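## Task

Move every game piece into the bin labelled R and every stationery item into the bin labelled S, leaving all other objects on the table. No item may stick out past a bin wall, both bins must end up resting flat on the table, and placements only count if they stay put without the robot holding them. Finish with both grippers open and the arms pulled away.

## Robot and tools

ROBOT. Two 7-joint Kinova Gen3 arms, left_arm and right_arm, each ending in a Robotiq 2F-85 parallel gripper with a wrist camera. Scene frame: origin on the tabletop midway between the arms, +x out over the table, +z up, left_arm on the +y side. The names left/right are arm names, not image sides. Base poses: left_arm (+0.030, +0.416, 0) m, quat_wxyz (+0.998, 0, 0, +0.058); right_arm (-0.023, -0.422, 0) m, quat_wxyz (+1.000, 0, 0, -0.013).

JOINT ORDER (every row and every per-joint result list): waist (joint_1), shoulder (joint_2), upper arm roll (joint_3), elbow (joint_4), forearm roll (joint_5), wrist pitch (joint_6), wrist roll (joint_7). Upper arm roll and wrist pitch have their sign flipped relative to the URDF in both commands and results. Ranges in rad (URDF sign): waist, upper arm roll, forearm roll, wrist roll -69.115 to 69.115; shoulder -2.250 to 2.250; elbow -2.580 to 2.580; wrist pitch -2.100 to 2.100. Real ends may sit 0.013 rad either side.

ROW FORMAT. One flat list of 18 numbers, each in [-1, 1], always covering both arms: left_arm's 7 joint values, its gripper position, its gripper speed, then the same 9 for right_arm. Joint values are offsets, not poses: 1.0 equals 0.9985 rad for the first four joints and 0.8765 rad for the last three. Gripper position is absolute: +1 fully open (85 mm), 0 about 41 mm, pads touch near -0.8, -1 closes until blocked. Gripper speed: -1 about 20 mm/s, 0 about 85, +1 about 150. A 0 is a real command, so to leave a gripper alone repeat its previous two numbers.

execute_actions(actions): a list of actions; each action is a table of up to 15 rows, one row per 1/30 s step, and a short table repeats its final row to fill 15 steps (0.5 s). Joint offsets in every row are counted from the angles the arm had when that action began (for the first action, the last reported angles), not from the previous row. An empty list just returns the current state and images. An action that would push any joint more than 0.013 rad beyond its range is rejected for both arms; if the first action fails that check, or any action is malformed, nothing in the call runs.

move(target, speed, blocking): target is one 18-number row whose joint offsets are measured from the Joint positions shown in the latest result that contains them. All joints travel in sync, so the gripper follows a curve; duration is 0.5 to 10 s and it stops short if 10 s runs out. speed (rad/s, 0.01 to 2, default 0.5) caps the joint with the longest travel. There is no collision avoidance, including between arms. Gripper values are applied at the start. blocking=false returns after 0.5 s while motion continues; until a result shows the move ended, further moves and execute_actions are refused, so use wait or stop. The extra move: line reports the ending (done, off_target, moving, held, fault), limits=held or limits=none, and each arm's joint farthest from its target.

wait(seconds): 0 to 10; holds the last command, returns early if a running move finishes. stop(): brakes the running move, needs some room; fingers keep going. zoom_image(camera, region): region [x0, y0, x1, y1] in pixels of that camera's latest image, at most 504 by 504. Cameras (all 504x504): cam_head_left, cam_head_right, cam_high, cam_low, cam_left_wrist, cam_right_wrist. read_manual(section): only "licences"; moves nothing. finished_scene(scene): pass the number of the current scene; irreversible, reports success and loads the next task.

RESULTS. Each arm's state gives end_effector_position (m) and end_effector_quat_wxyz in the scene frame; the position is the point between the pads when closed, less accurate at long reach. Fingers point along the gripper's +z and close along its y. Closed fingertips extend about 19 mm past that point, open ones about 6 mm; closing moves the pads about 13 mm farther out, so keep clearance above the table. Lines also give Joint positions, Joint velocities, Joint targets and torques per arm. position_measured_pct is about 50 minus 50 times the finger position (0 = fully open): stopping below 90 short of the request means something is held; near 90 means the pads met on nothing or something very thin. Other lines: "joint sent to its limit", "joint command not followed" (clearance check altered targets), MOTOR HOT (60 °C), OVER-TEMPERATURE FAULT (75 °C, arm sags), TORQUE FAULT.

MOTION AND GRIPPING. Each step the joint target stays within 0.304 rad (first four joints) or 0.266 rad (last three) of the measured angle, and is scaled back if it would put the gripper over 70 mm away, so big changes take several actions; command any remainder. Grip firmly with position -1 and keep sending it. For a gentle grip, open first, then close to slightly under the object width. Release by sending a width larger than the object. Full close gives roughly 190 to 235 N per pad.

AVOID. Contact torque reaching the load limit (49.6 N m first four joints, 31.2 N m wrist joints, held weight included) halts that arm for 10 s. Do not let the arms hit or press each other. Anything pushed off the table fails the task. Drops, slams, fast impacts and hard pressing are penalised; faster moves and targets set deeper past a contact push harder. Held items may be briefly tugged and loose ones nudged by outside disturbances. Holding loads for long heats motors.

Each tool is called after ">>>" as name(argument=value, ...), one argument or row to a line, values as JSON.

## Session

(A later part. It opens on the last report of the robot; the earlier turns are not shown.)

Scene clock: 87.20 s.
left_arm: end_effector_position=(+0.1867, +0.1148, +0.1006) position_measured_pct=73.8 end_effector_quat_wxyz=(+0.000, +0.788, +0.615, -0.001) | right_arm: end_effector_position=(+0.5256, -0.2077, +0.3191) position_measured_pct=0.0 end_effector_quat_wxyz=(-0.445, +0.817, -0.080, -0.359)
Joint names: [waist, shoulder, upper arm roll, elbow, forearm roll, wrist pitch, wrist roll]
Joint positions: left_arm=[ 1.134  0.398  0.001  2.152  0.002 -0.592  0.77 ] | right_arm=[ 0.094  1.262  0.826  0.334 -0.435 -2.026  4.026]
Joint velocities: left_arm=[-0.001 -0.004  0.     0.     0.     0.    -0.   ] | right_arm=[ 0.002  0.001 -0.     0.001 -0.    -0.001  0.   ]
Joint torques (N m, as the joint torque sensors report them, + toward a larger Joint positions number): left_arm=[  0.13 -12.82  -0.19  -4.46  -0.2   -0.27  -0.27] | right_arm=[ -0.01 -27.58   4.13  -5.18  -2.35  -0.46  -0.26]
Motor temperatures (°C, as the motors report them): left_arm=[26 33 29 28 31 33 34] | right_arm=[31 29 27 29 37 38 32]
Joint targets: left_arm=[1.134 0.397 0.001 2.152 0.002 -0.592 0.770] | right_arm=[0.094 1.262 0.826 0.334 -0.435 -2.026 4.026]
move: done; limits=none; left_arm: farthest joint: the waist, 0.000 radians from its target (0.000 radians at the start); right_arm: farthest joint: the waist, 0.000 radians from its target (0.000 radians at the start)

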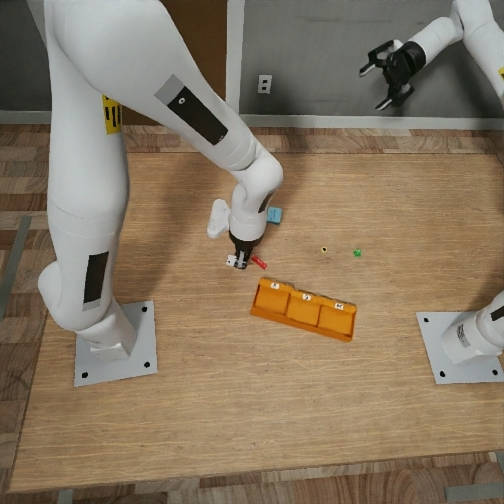

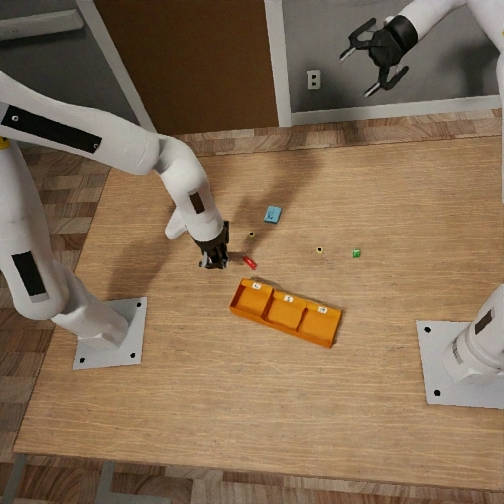

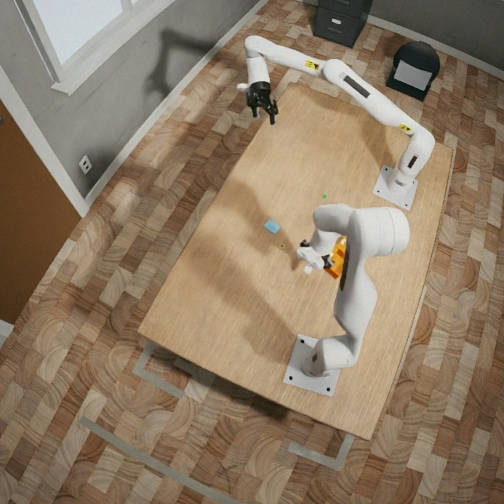

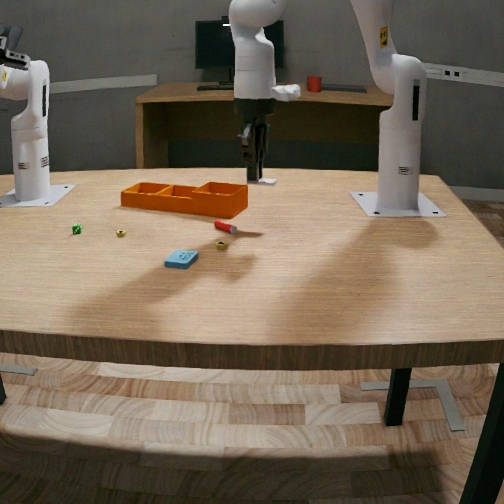

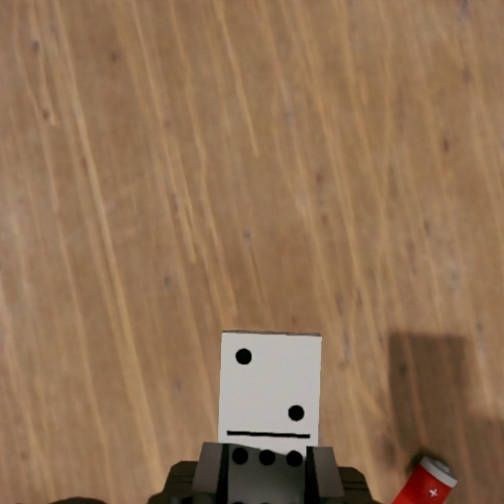

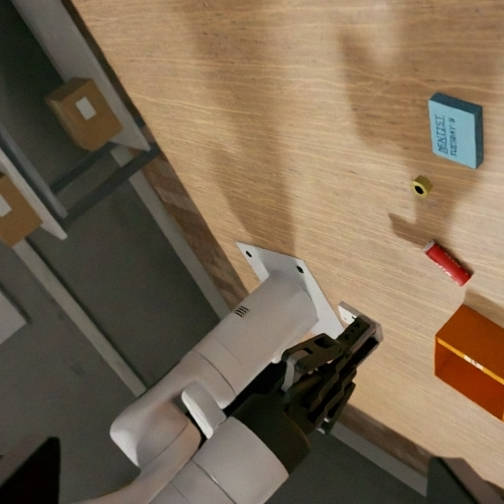

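>>> move(
  target=[0.265,0.109,0,-0.212,0,-0.118,0.302,-1,0.5, 0,0,0,0,0,0,0,1,0],
  speed=0.6,
)

Scene clock: 92.73 s.
left_arm: end_effector_position=(+0.1216, +0.0202, +0.1000) position_measured_pct=73.8 end_effector_quat_wxyz=(-0.000, +0.788, +0.616, -0.001) | right_arm: end_effector_position=(+0.5256, -0.2077, +0.3191) position_measured_pct=0.0 end_effector_quat_wxyz=(-0.445, +0.817, -0.080, -0.359)
Joint names: [waist, shoulder, upper arm roll, elbow, forearm roll, wrist pitch, wrist roll]
Joint positions: left_arm=[ 1.398  0.506  0.001  1.94   0.003 -0.695  1.035] | right_arm=[ 0.094  1.262  0.826  0.334 -0.435 -2.026  4.026]
Joint velocities: left_arm=[ 0.004  0.002 -0.001 -0.    -0.     0.    -0.001] | right_arm=[-0.001  0.     0.    -0.002 -0.    -0.    -0.   ]
Joint torques (N m, as the joint torque sensors report them, + toward a larger Joint positions number): left_arm=[  0.18 -15.78  -0.2   -5.22  -0.09  -0.2   -0.34] | right_arm=[  0.05 -27.78   3.84  -5.14  -2.36  -0.42  -0.38]
Motor temperatures (°C, as the motors report them): left_arm=[26 33 29 28 31 33 34] | right_arm=[31 29 27 29 37 38 32]
Joint targets: left_arm=[1.398 0.506 0.001 1.940 0.002 -0.695 1.035] | right_arm=[0.094 1.262 0.826 0.334 -0.435 -2.026 4.026]
move: done; limits=none; left_arm: farthest joint: the shoulder, 0.001 radians from its target (0.109 radians at the start); right_arm: farthest joint: the waist, 0.000 radians from its target (0.000 radians at the start)

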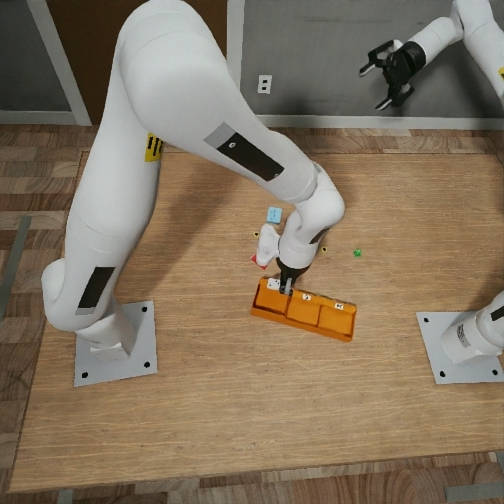

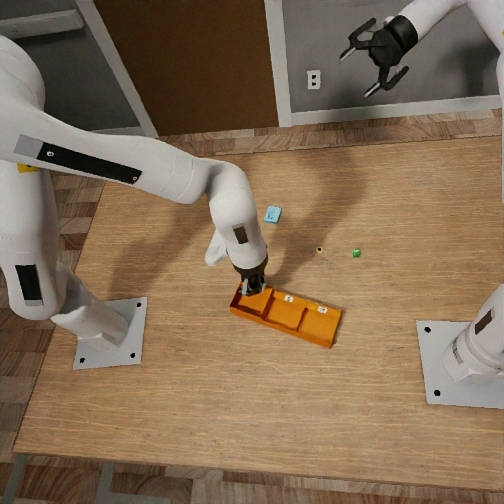

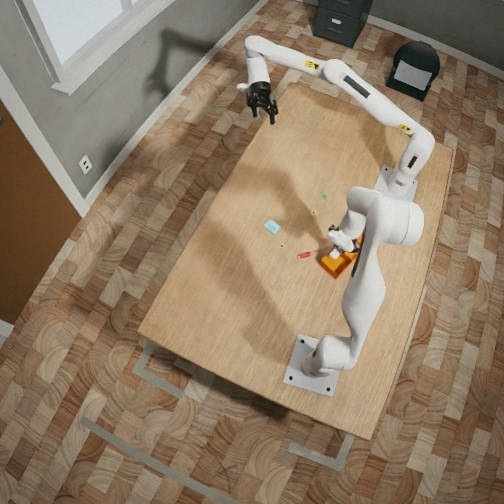

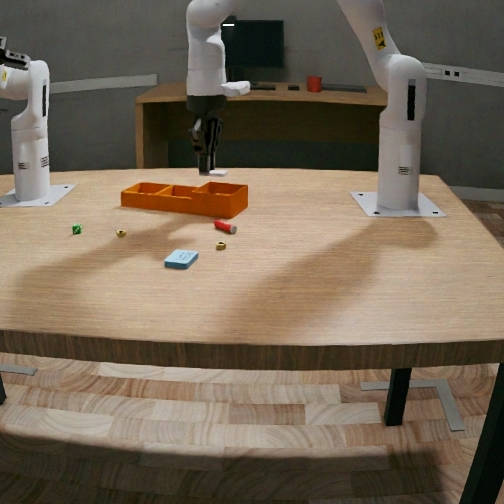

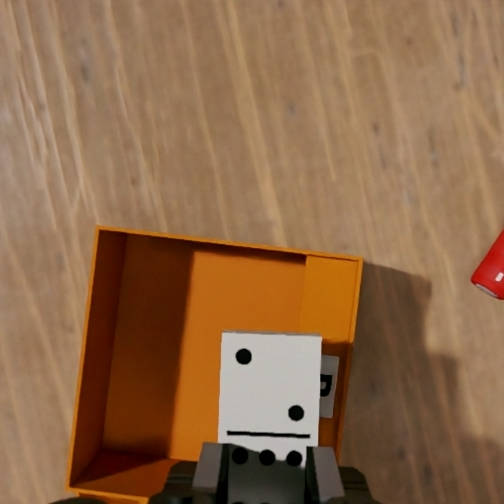

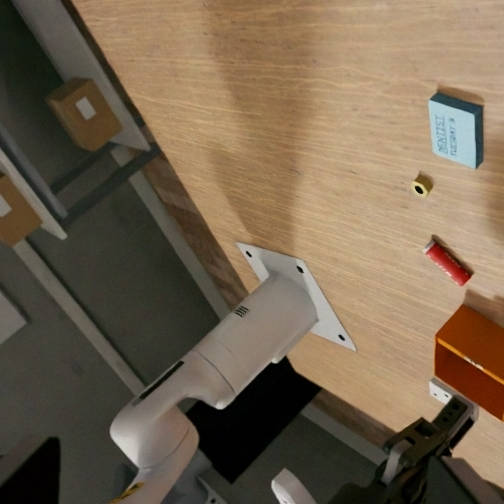

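>>> move(
  target=[0.019,-0.024,0,0.048,0,0.028,0.02,-1,0.5, 0,0,0,0,0,0,0,1,0],
)

>>> move(
  target=[0,0.12,0,0.046,0,0.189,0,-1,0.5, 0,0,0,0,0,0,0,1,0],
  speed=0.3,
)

Scene clock: 102.20 s.
left_arm: end_effector_position=(+0.1103, +0.0326, +0.1000) position_measured_pct=73.8 end_effector_quat_wxyz=(-0.000, +0.788, +0.615, -0.001) | right_arm: end_effector_position=(+0.5256, -0.2077, +0.3191) position_measured_pct=0.0 end_effector_quat_wxyz=(-0.445, +0.817, -0.080, -0.359)
Joint names: [waist, shoulder, upper arm roll, elbow, forearm roll, wrist pitch, wrist roll]
Joint positions: left_arm=[ 1.417  0.483  0.001  1.988  0.003 -0.67   1.052] | right_arm=[ 0.094  1.262  0.826  0.334 -0.435 -2.026  4.026]
Joint velocities: left_arm=[ 0.002 -0.002  0.001  0.     0.001  0.001 -0.002] | right_arm=[ 0.001 -0.002  0.     0.     0.001  0.    -0.   ]
Joint torques (N m, as the joint torque sensors report them, + toward a larger Joint positions number): left_arm=[  0.14 -15.48  -0.36  -5.1   -0.23  -0.32  -0.26] | right_arm=[  0.14 -27.52   4.16  -5.2   -2.41  -0.44  -0.25]
Motor temperatures (°C, as the motors report them): left_arm=[26 33 29 28 31 33 34] | right_arm=[31 29 27 29 37 38 32]
Joint targets: left_arm=[1.417 0.482 0.001 1.988 0.003 -0.670 1.052] | right_arm=[0.094 1.262 0.826 0.334 -0.435 -2.026 4.026]
move: done; limits=none; left_arm: farthest joint: the shoulder, 0.001 radians from its target (0.024 radians at the start); right_arm: farthest joint: the waist, 0.000 radians from its target (0.000 radians at the start)

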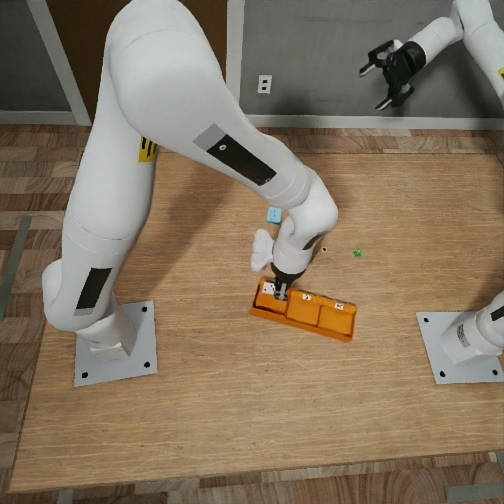

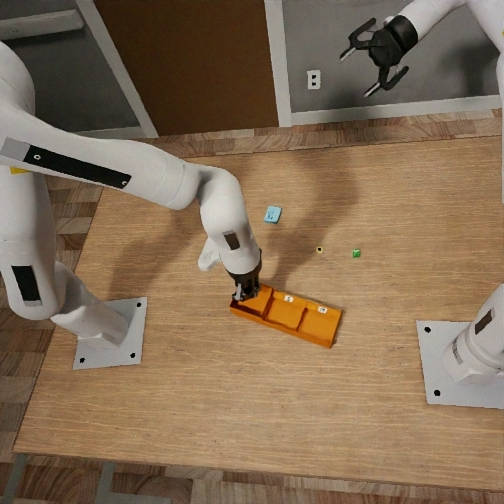

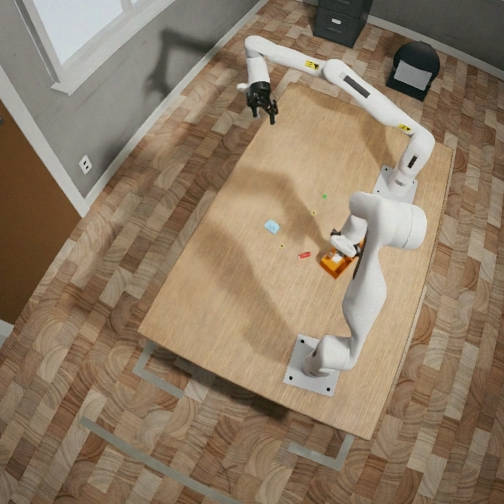

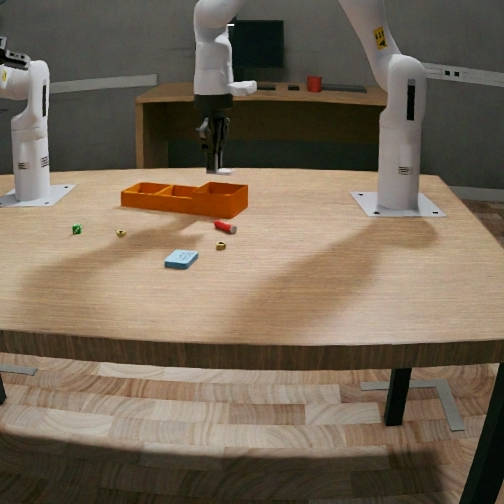

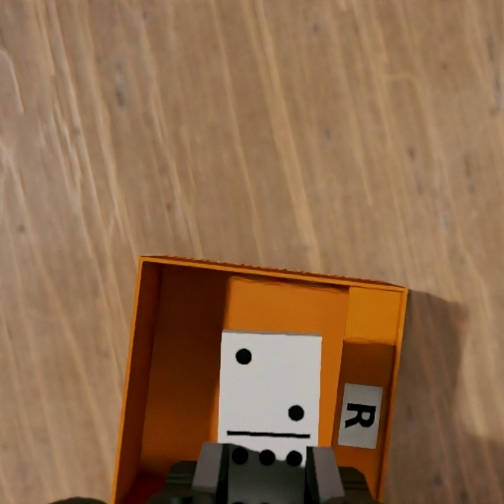

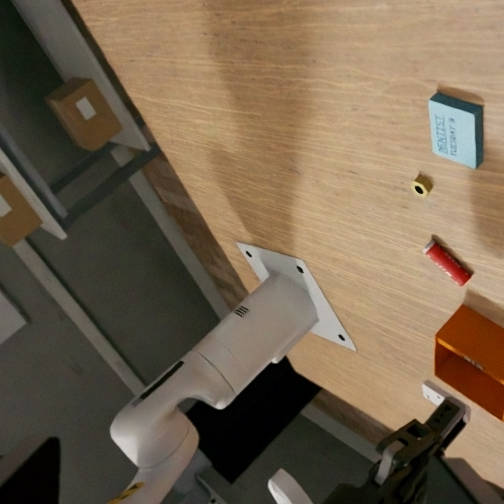

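Scene clock: 103.17 s.
left_arm: end_effector_position=(+0.1119, +0.0285, +0.0526) position_measured_pct=73.8 end_effector_quat_wxyz=(+0.008, +0.788, +0.615, -0.003) | right_arm: end_effector_position=(+0.5256, -0.2077, +0.3191) position_measured_pct=0.0 end_effector_quat_wxyz=(-0.445, +0.817, -0.080, -0.359)
Joint names: [waist, shoulder, upper arm roll, elbow, forearm roll, wrist pitch, wrist roll]
Joint positions: left_arm=[ 1.417  0.584  0.001  2.031  0.002 -0.509  1.053] | right_arm=[ 0.094  1.262  0.826  0.334 -0.435 -2.026  4.026]
Joint velocities: left_arm=[-0.     0.002 -0.     0.    -0.001  0.     0.002] | right_arm=[-0.     0.001  0.    -0.     0.002 -0.    -0.   ]
Joint torques (N m, as the joint torque sensors report them, + toward a larger Joint positions number): left_arm=[ 0.39 -1.64 -0.49 -2.17  0.16  1.87 -0.39] | right_arm=[  0.07 -27.65   4.17  -5.21  -2.37  -0.39  -0.4 ]
Motor temperatures (°C, as the motors report them): left_arm=[26 33 29 28 31 33 34] | right_arm=[31 29 27 29 37 38 32]
Joint targets: left_arm=[1.417 0.602 0.001 2.034 0.003 -0.505 1.052] | right_arm=[0.094 1.262 0.826 0.334 -0.435 -2.026 4.026]
move: off_target (left_arm); limits=none; left_arm: farthest joint: the shoulder, 0.019 radians from its target (0.120 radians at the start); right_arm: farthest joint: the waist, 0.000 radians from its target (0.000 radians at the start)

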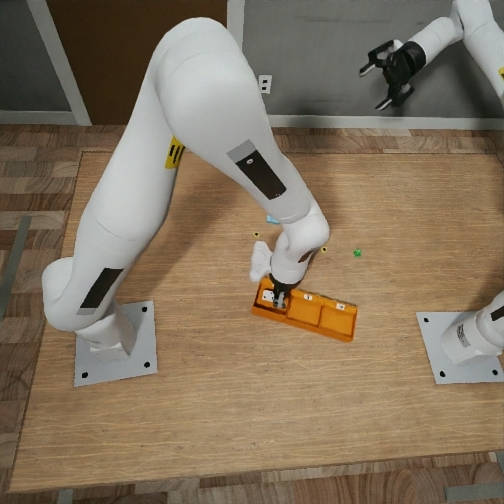

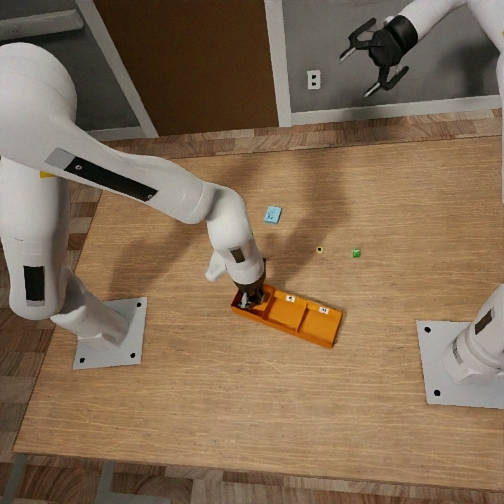

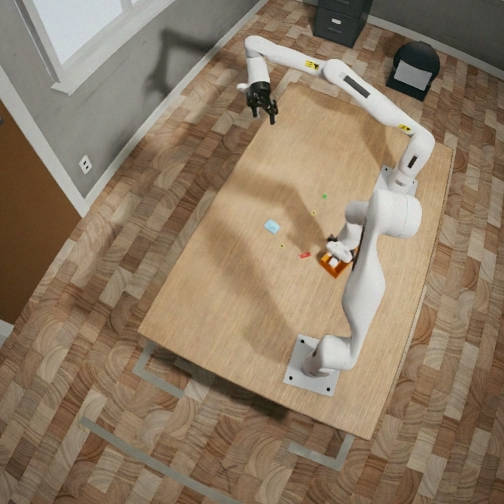

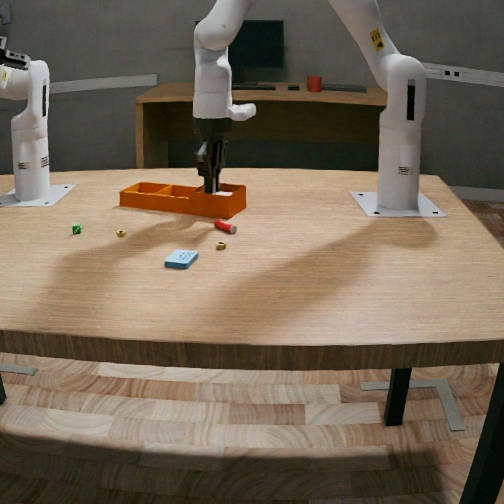

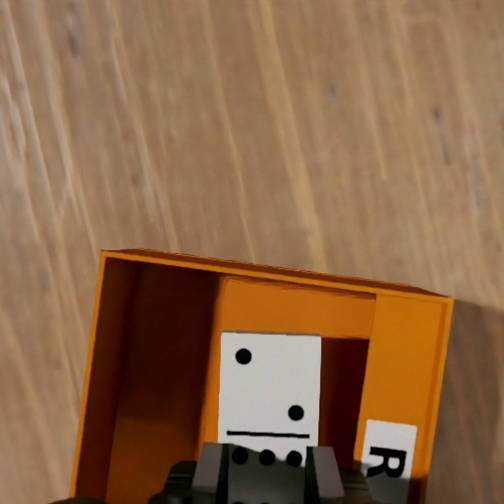

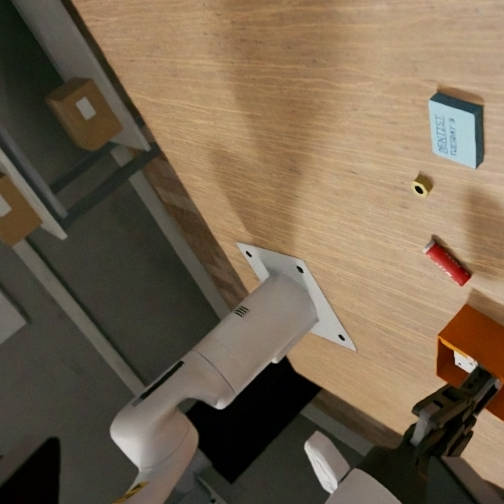

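>>> move(
  target=[0,-0.01,0,0,0,0,0,-0.25,0, 0,0,0,0,0,0,0,1,0],
)

>>> move(
  target=[0,-0.15,0,-0.06,0,-0.24,0,-0.25,0, 0,0,0,0,0,0,0,1,0],
)

Scene clock: 107.63 s.
left_arm: end_effector_position=(+0.1124, +0.0264, +0.0565) position_measured_pct=62.3 end_effector_quat_wxyz=(+0.012, +0.788, +0.615, -0.005) | right_arm: end_effector_position=(+0.5256, -0.2077, +0.3191) position_measured_pct=0.0 end_effector_quat_wxyz=(-0.445, +0.817, -0.080, -0.359)
Joint names: [waist, shoulder, upper arm roll, elbow, forearm roll, wrist pitch, wrist roll]
Joint positions: left_arm=[ 1.417  0.574  0.001  2.031  0.002 -0.509  1.053] | right_arm=[ 0.094  1.262  0.826  0.334 -0.435 -2.026  4.026]
Joint velocities: left_arm=[-0.001  0.001  0.001 -0.     0.001 -0.    -0.   ] | right_arm=[ 0.     0.    -0.    -0.     0.     0.001 -0.   ]
Joint torques (N m, as the joint torque sensors report them, + toward a larger Joint positions number): left_arm=[  0.02 -15.8   -0.21  -4.14  -0.25  -0.1   -0.27] | right_arm=[  0.03 -27.6    4.08  -5.1   -2.27  -0.48  -0.31]
Motor temperatures (°C, as the motors report them): left_arm=[26 33 29 28 31 33 34] | right_arm=[31 29 27 29 37 38 32]
Joint targets: left_arm=[1.417 0.574 0.001 2.031 0.002 -0.509 1.053] | right_arm=[0.094 1.262 0.826 0.334 -0.435 -2.026 4.026]
move: done; limits=none; left_arm: farthest joint: the waist, 0.000 radians from its target (0.000 radians at the start); right_arm: farthest joint: the waist, 0.000 radians from its target (0.000 radians at the start)

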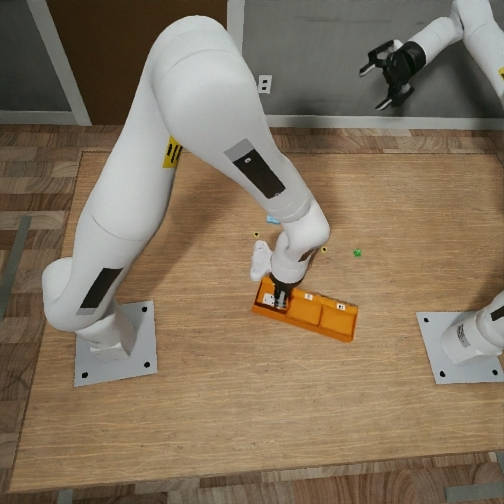

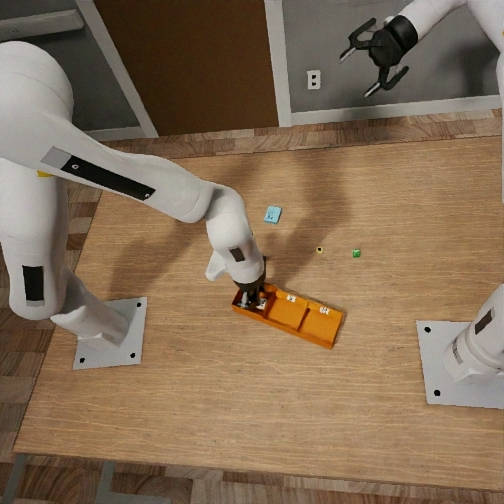

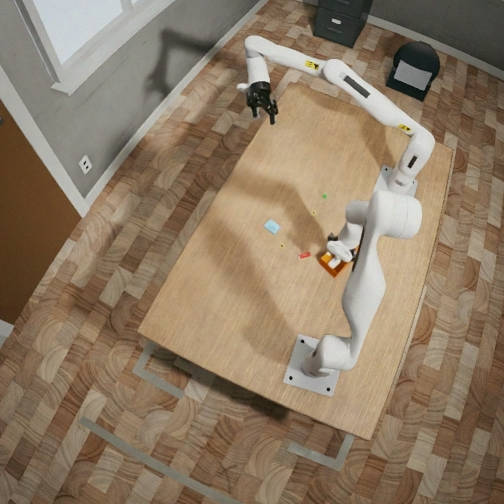

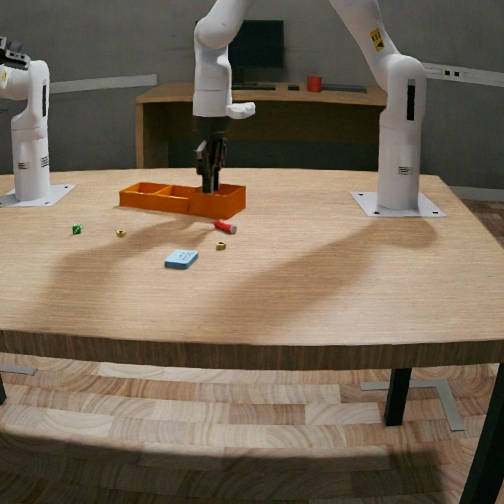

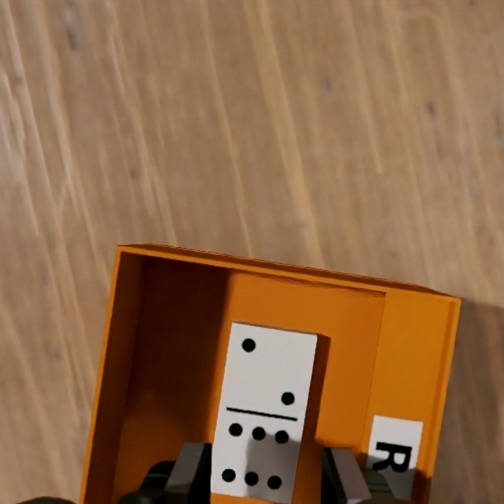

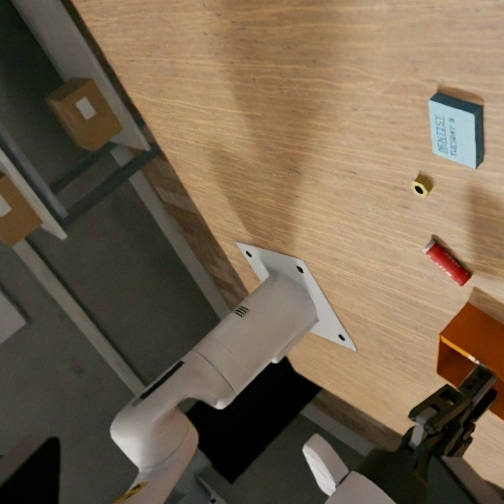

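Scene clock: 108.60 s.
left_arm: end_effector_position=(+0.1115, +0.0290, +0.1259) position_measured_pct=62.3 end_effector_quat_wxyz=(+0.012, +0.788, +0.615, -0.005) | right_arm: end_effector_position=(+0.5256, -0.2077, +0.3191) position_measured_pct=0.0 end_effector_quat_wxyz=(-0.445, +0.817, -0.080, -0.359)
Joint names: [waist, shoulder, upper arm roll, elbow, forearm roll, wrist pitch, wrist roll]
Joint positions: left_arm=[ 1.417  0.425  0.001  1.972  0.002 -0.72   1.053] | right_arm=[ 0.094  1.262  0.826  0.334 -0.435 -2.026  4.026]
Joint velocities: left_arm=[ 0.    -0.003  0.     0.    -0.001  0.     0.001] | right_arm=[-0.001 -0.001  0.     0.    -0.     0.     0.   ]
Joint torques (N m, as the joint torque sensors report them, + toward a larger Joint positions number): left_arm=[  0.1  -14.82  -0.19  -5.68  -0.16  -0.16  -0.26] | right_arm=[  0.05 -27.66   4.16  -5.1   -2.37  -0.46  -0.34]
Motor temperatures (°C, as the motors report them): left_arm=[26 33 29 28 31 33 34] | right_arm=[31 29 27 29 37 38 32]
Joint targets: left_arm=[1.417 0.425 0.001 1.972 0.002 -0.720 1.053] | right_arm=[0.094 1.262 0.826 0.334 -0.435 -2.026 4.026]
move: done; limits=none; left_arm: farthest joint: the shoulder, 0.001 radians from its target (0.150 radians at the start); right_arm: farthest joint: the waist, 0.000 radians from its target (0.000 radians at the start)

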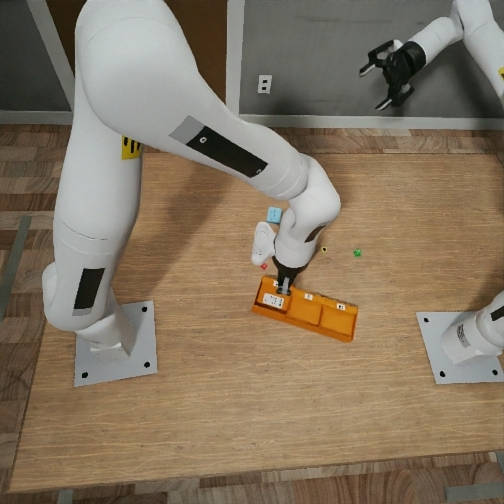

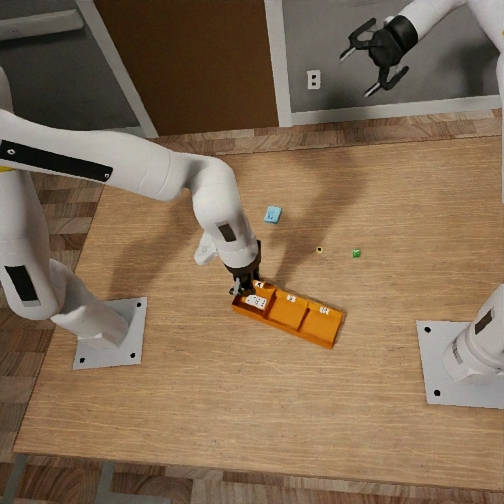

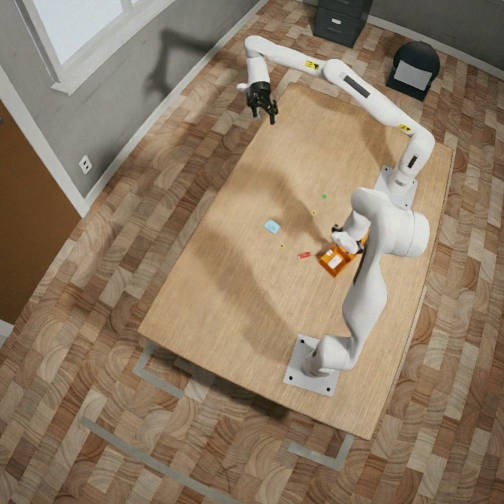

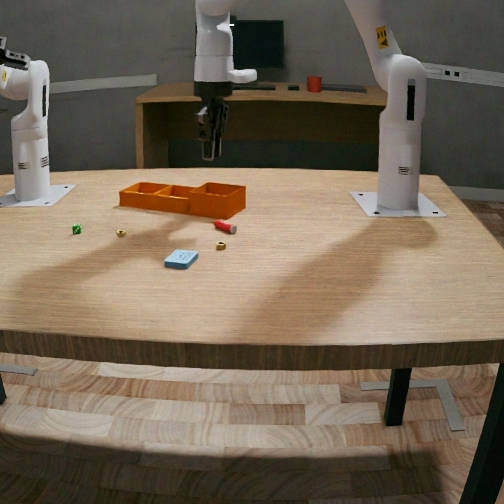

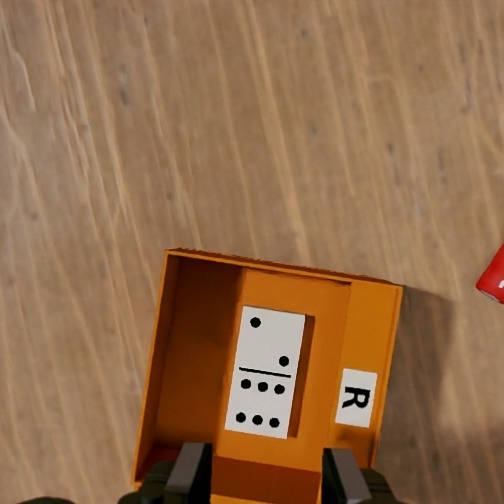

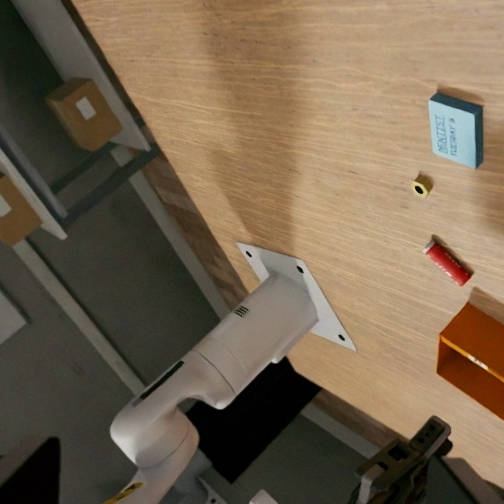

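>>> move(
  target=[-0.472,0.32,0,-0.527,0,-0.263,1,1,0, 0,0,0,0,0,0,0,1,0],
  speed=1,
)

Scene clock: 117.10 s.
left_arm: end_effector_position=(+0.3776, -0.0005, +0.1007) position_measured_pct=0.0 end_effector_quat_wxyz=(+0.001, +0.233, +0.973, -0.001) | right_arm: end_effector_position=(+0.5256, -0.2077, +0.3191) position_measured_pct=0.0 end_effector_quat_wxyz=(-0.445, +0.817, -0.080, -0.359)
Joint names: [waist, shoulder, upper arm roll, elbow, forearm roll, wrist pitch, wrist roll]
Joint positions: left_arm=[ 0.946  0.744  0.001  1.445  0.002 -0.95   1.929] | right_arm=[ 0.094  1.262  0.826  0.334 -0.435 -2.026  4.026]
Joint velocities: left_arm=[-0.002  0.001 -0.    -0.001  0.001  0.    -0.   ] | right_arm=[-0.001  0.     0.    -0.    -0.001 -0.001  0.   ]
Joint torques (N m, as the joint torque sensors report them, + toward a larger Joint positions number): left_arm=[  0.35 -21.23  -0.42  -6.67  -0.1   -0.28  -0.34] | right_arm=[  0.23 -27.72   4.13  -5.18  -2.29  -0.43  -0.34]
Motor temperatures (°C, as the motors report them): left_arm=[26 33 29 28 31 33 34] | right_arm=[31 29 27 29 37 38 32]
Joint targets: left_arm=[0.946 0.745 0.001 1.445 0.002 -0.950 1.929] | right_arm=[0.094 1.262 0.826 0.334 -0.435 -2.026 4.026]
move: done; limits=none; left_arm: farthest joint: the waist, 0.000 radians from its target (0.471 radians at the start); right_arm: farthest joint: the waist, 0.000 radians from its target (0.000 radians at the start)

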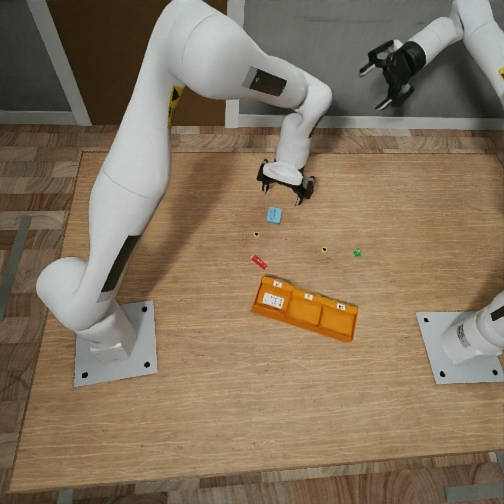

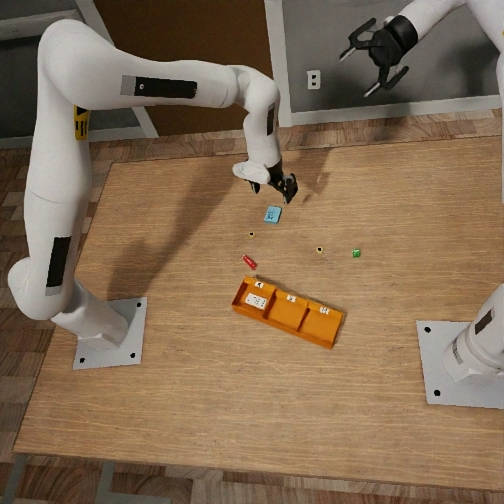

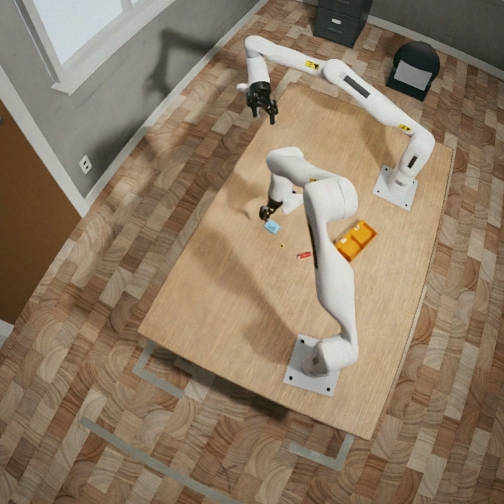

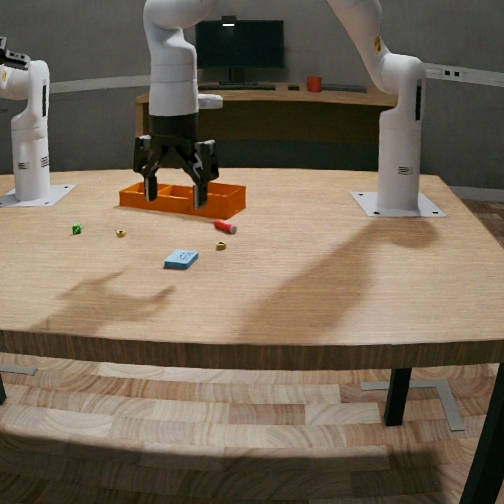

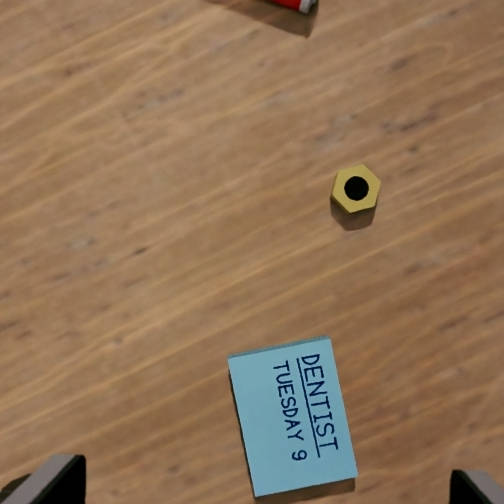

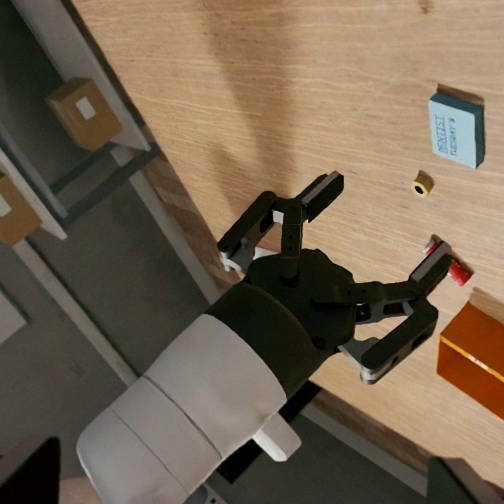

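>>> move(
  target=[-0.019,0.079,0,0.032,0,0.124,0.218,0.6,0, 0,0,0,0,0,0,0,1,0],
  speed=0.8,
)

Scene clock: 124.00 s.
left_arm: end_effector_position=(+0.3862, +0.0054, +0.0502) position_measured_pct=19.8 end_effector_quat_wxyz=(-0.000, +0.129, +0.992, -0.000) | right_arm: end_effector_position=(+0.5256, -0.2077, +0.3191) position_measured_pct=0.0 end_effector_quat_wxyz=(-0.445, +0.817, -0.080, -0.359)
Joint names: [waist, shoulder, upper arm roll, elbow, forearm roll, wrist pitch, wrist roll]
Joint positions: left_arm=[ 0.927  0.823  0.001  1.477  0.002 -0.842  2.12 ] | right_arm=[ 0.094  1.262  0.826  0.334 -0.435 -2.026  4.026]
Joint velocities: left_arm=[-0.001  0.001 -0.001  0.    -0.001 -0.001 -0.002] | right_arm=[-0.001  0.    -0.     0.     0.    -0.     0.   ]
Joint torques (N m, as the joint torque sensors report them, + toward a larger Joint positions number): left_arm=[  0.36 -21.72  -0.41  -6.09  -0.1   -0.32  -0.19] | right_arm=[  0.08 -27.55   4.18  -5.08  -2.34  -0.45  -0.21]
Motor temperatures (°C, as the motors report them): left_arm=[26 33 29 28 31 33 34] | right_arm=[31 29 27 29 37 38 32]
Joint targets: left_arm=[0.927 0.823 0.001 1.477 0.002 -0.842 2.120] | right_arm=[0.094 1.262 0.826 0.334 -0.435 -2.026 4.026]
move: done; limits=none; left_arm: farthest joint: the waist, 0.000 radians from its target (0.019 radians at the start); right_arm: farthest joint: the waist, 0.000 radians from its target (0.000 radians at the start)

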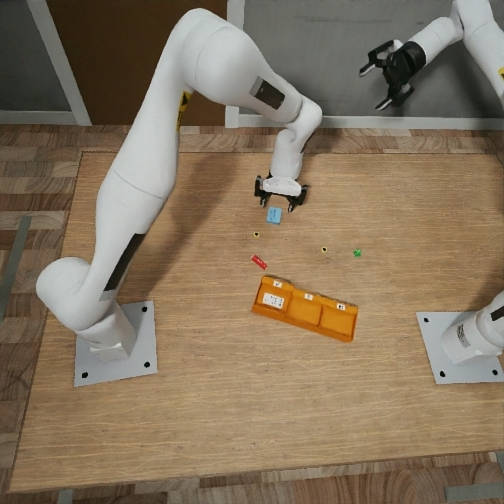

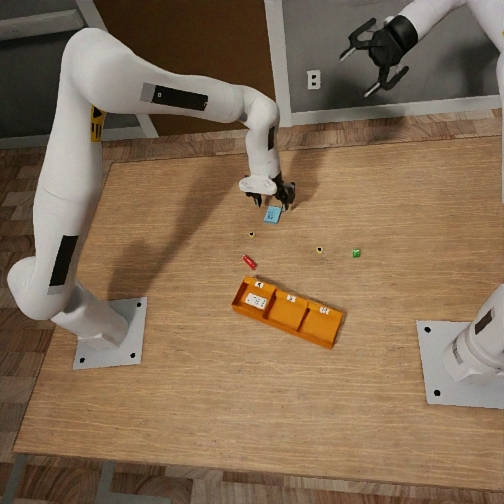

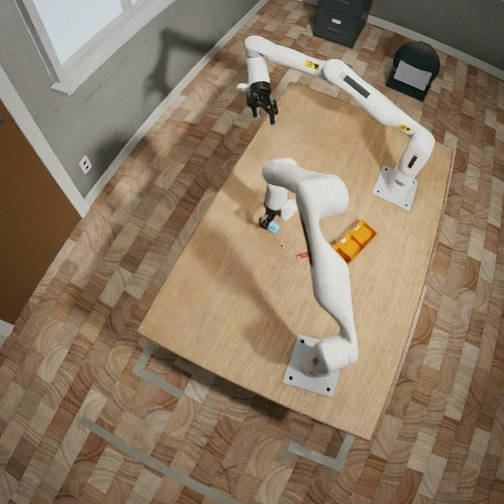

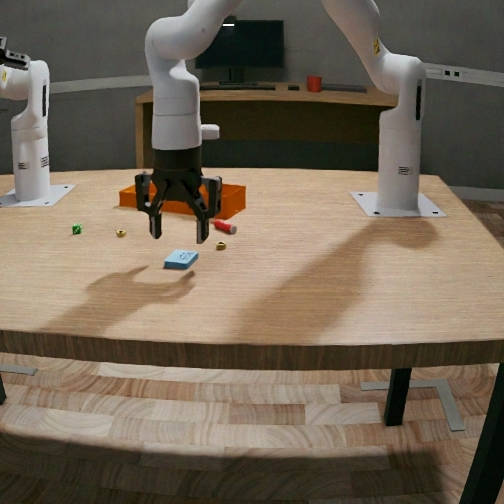

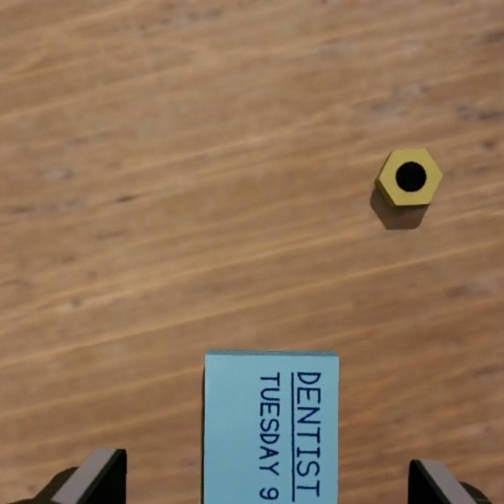

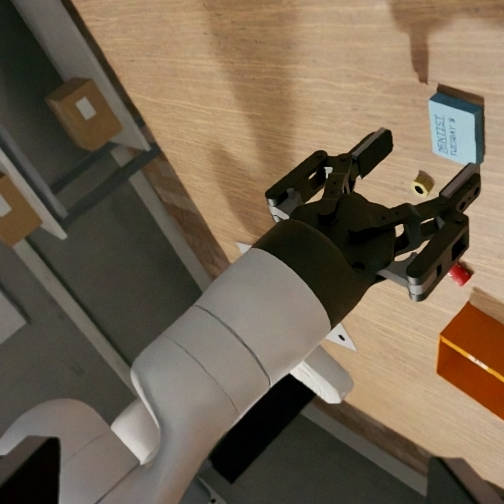

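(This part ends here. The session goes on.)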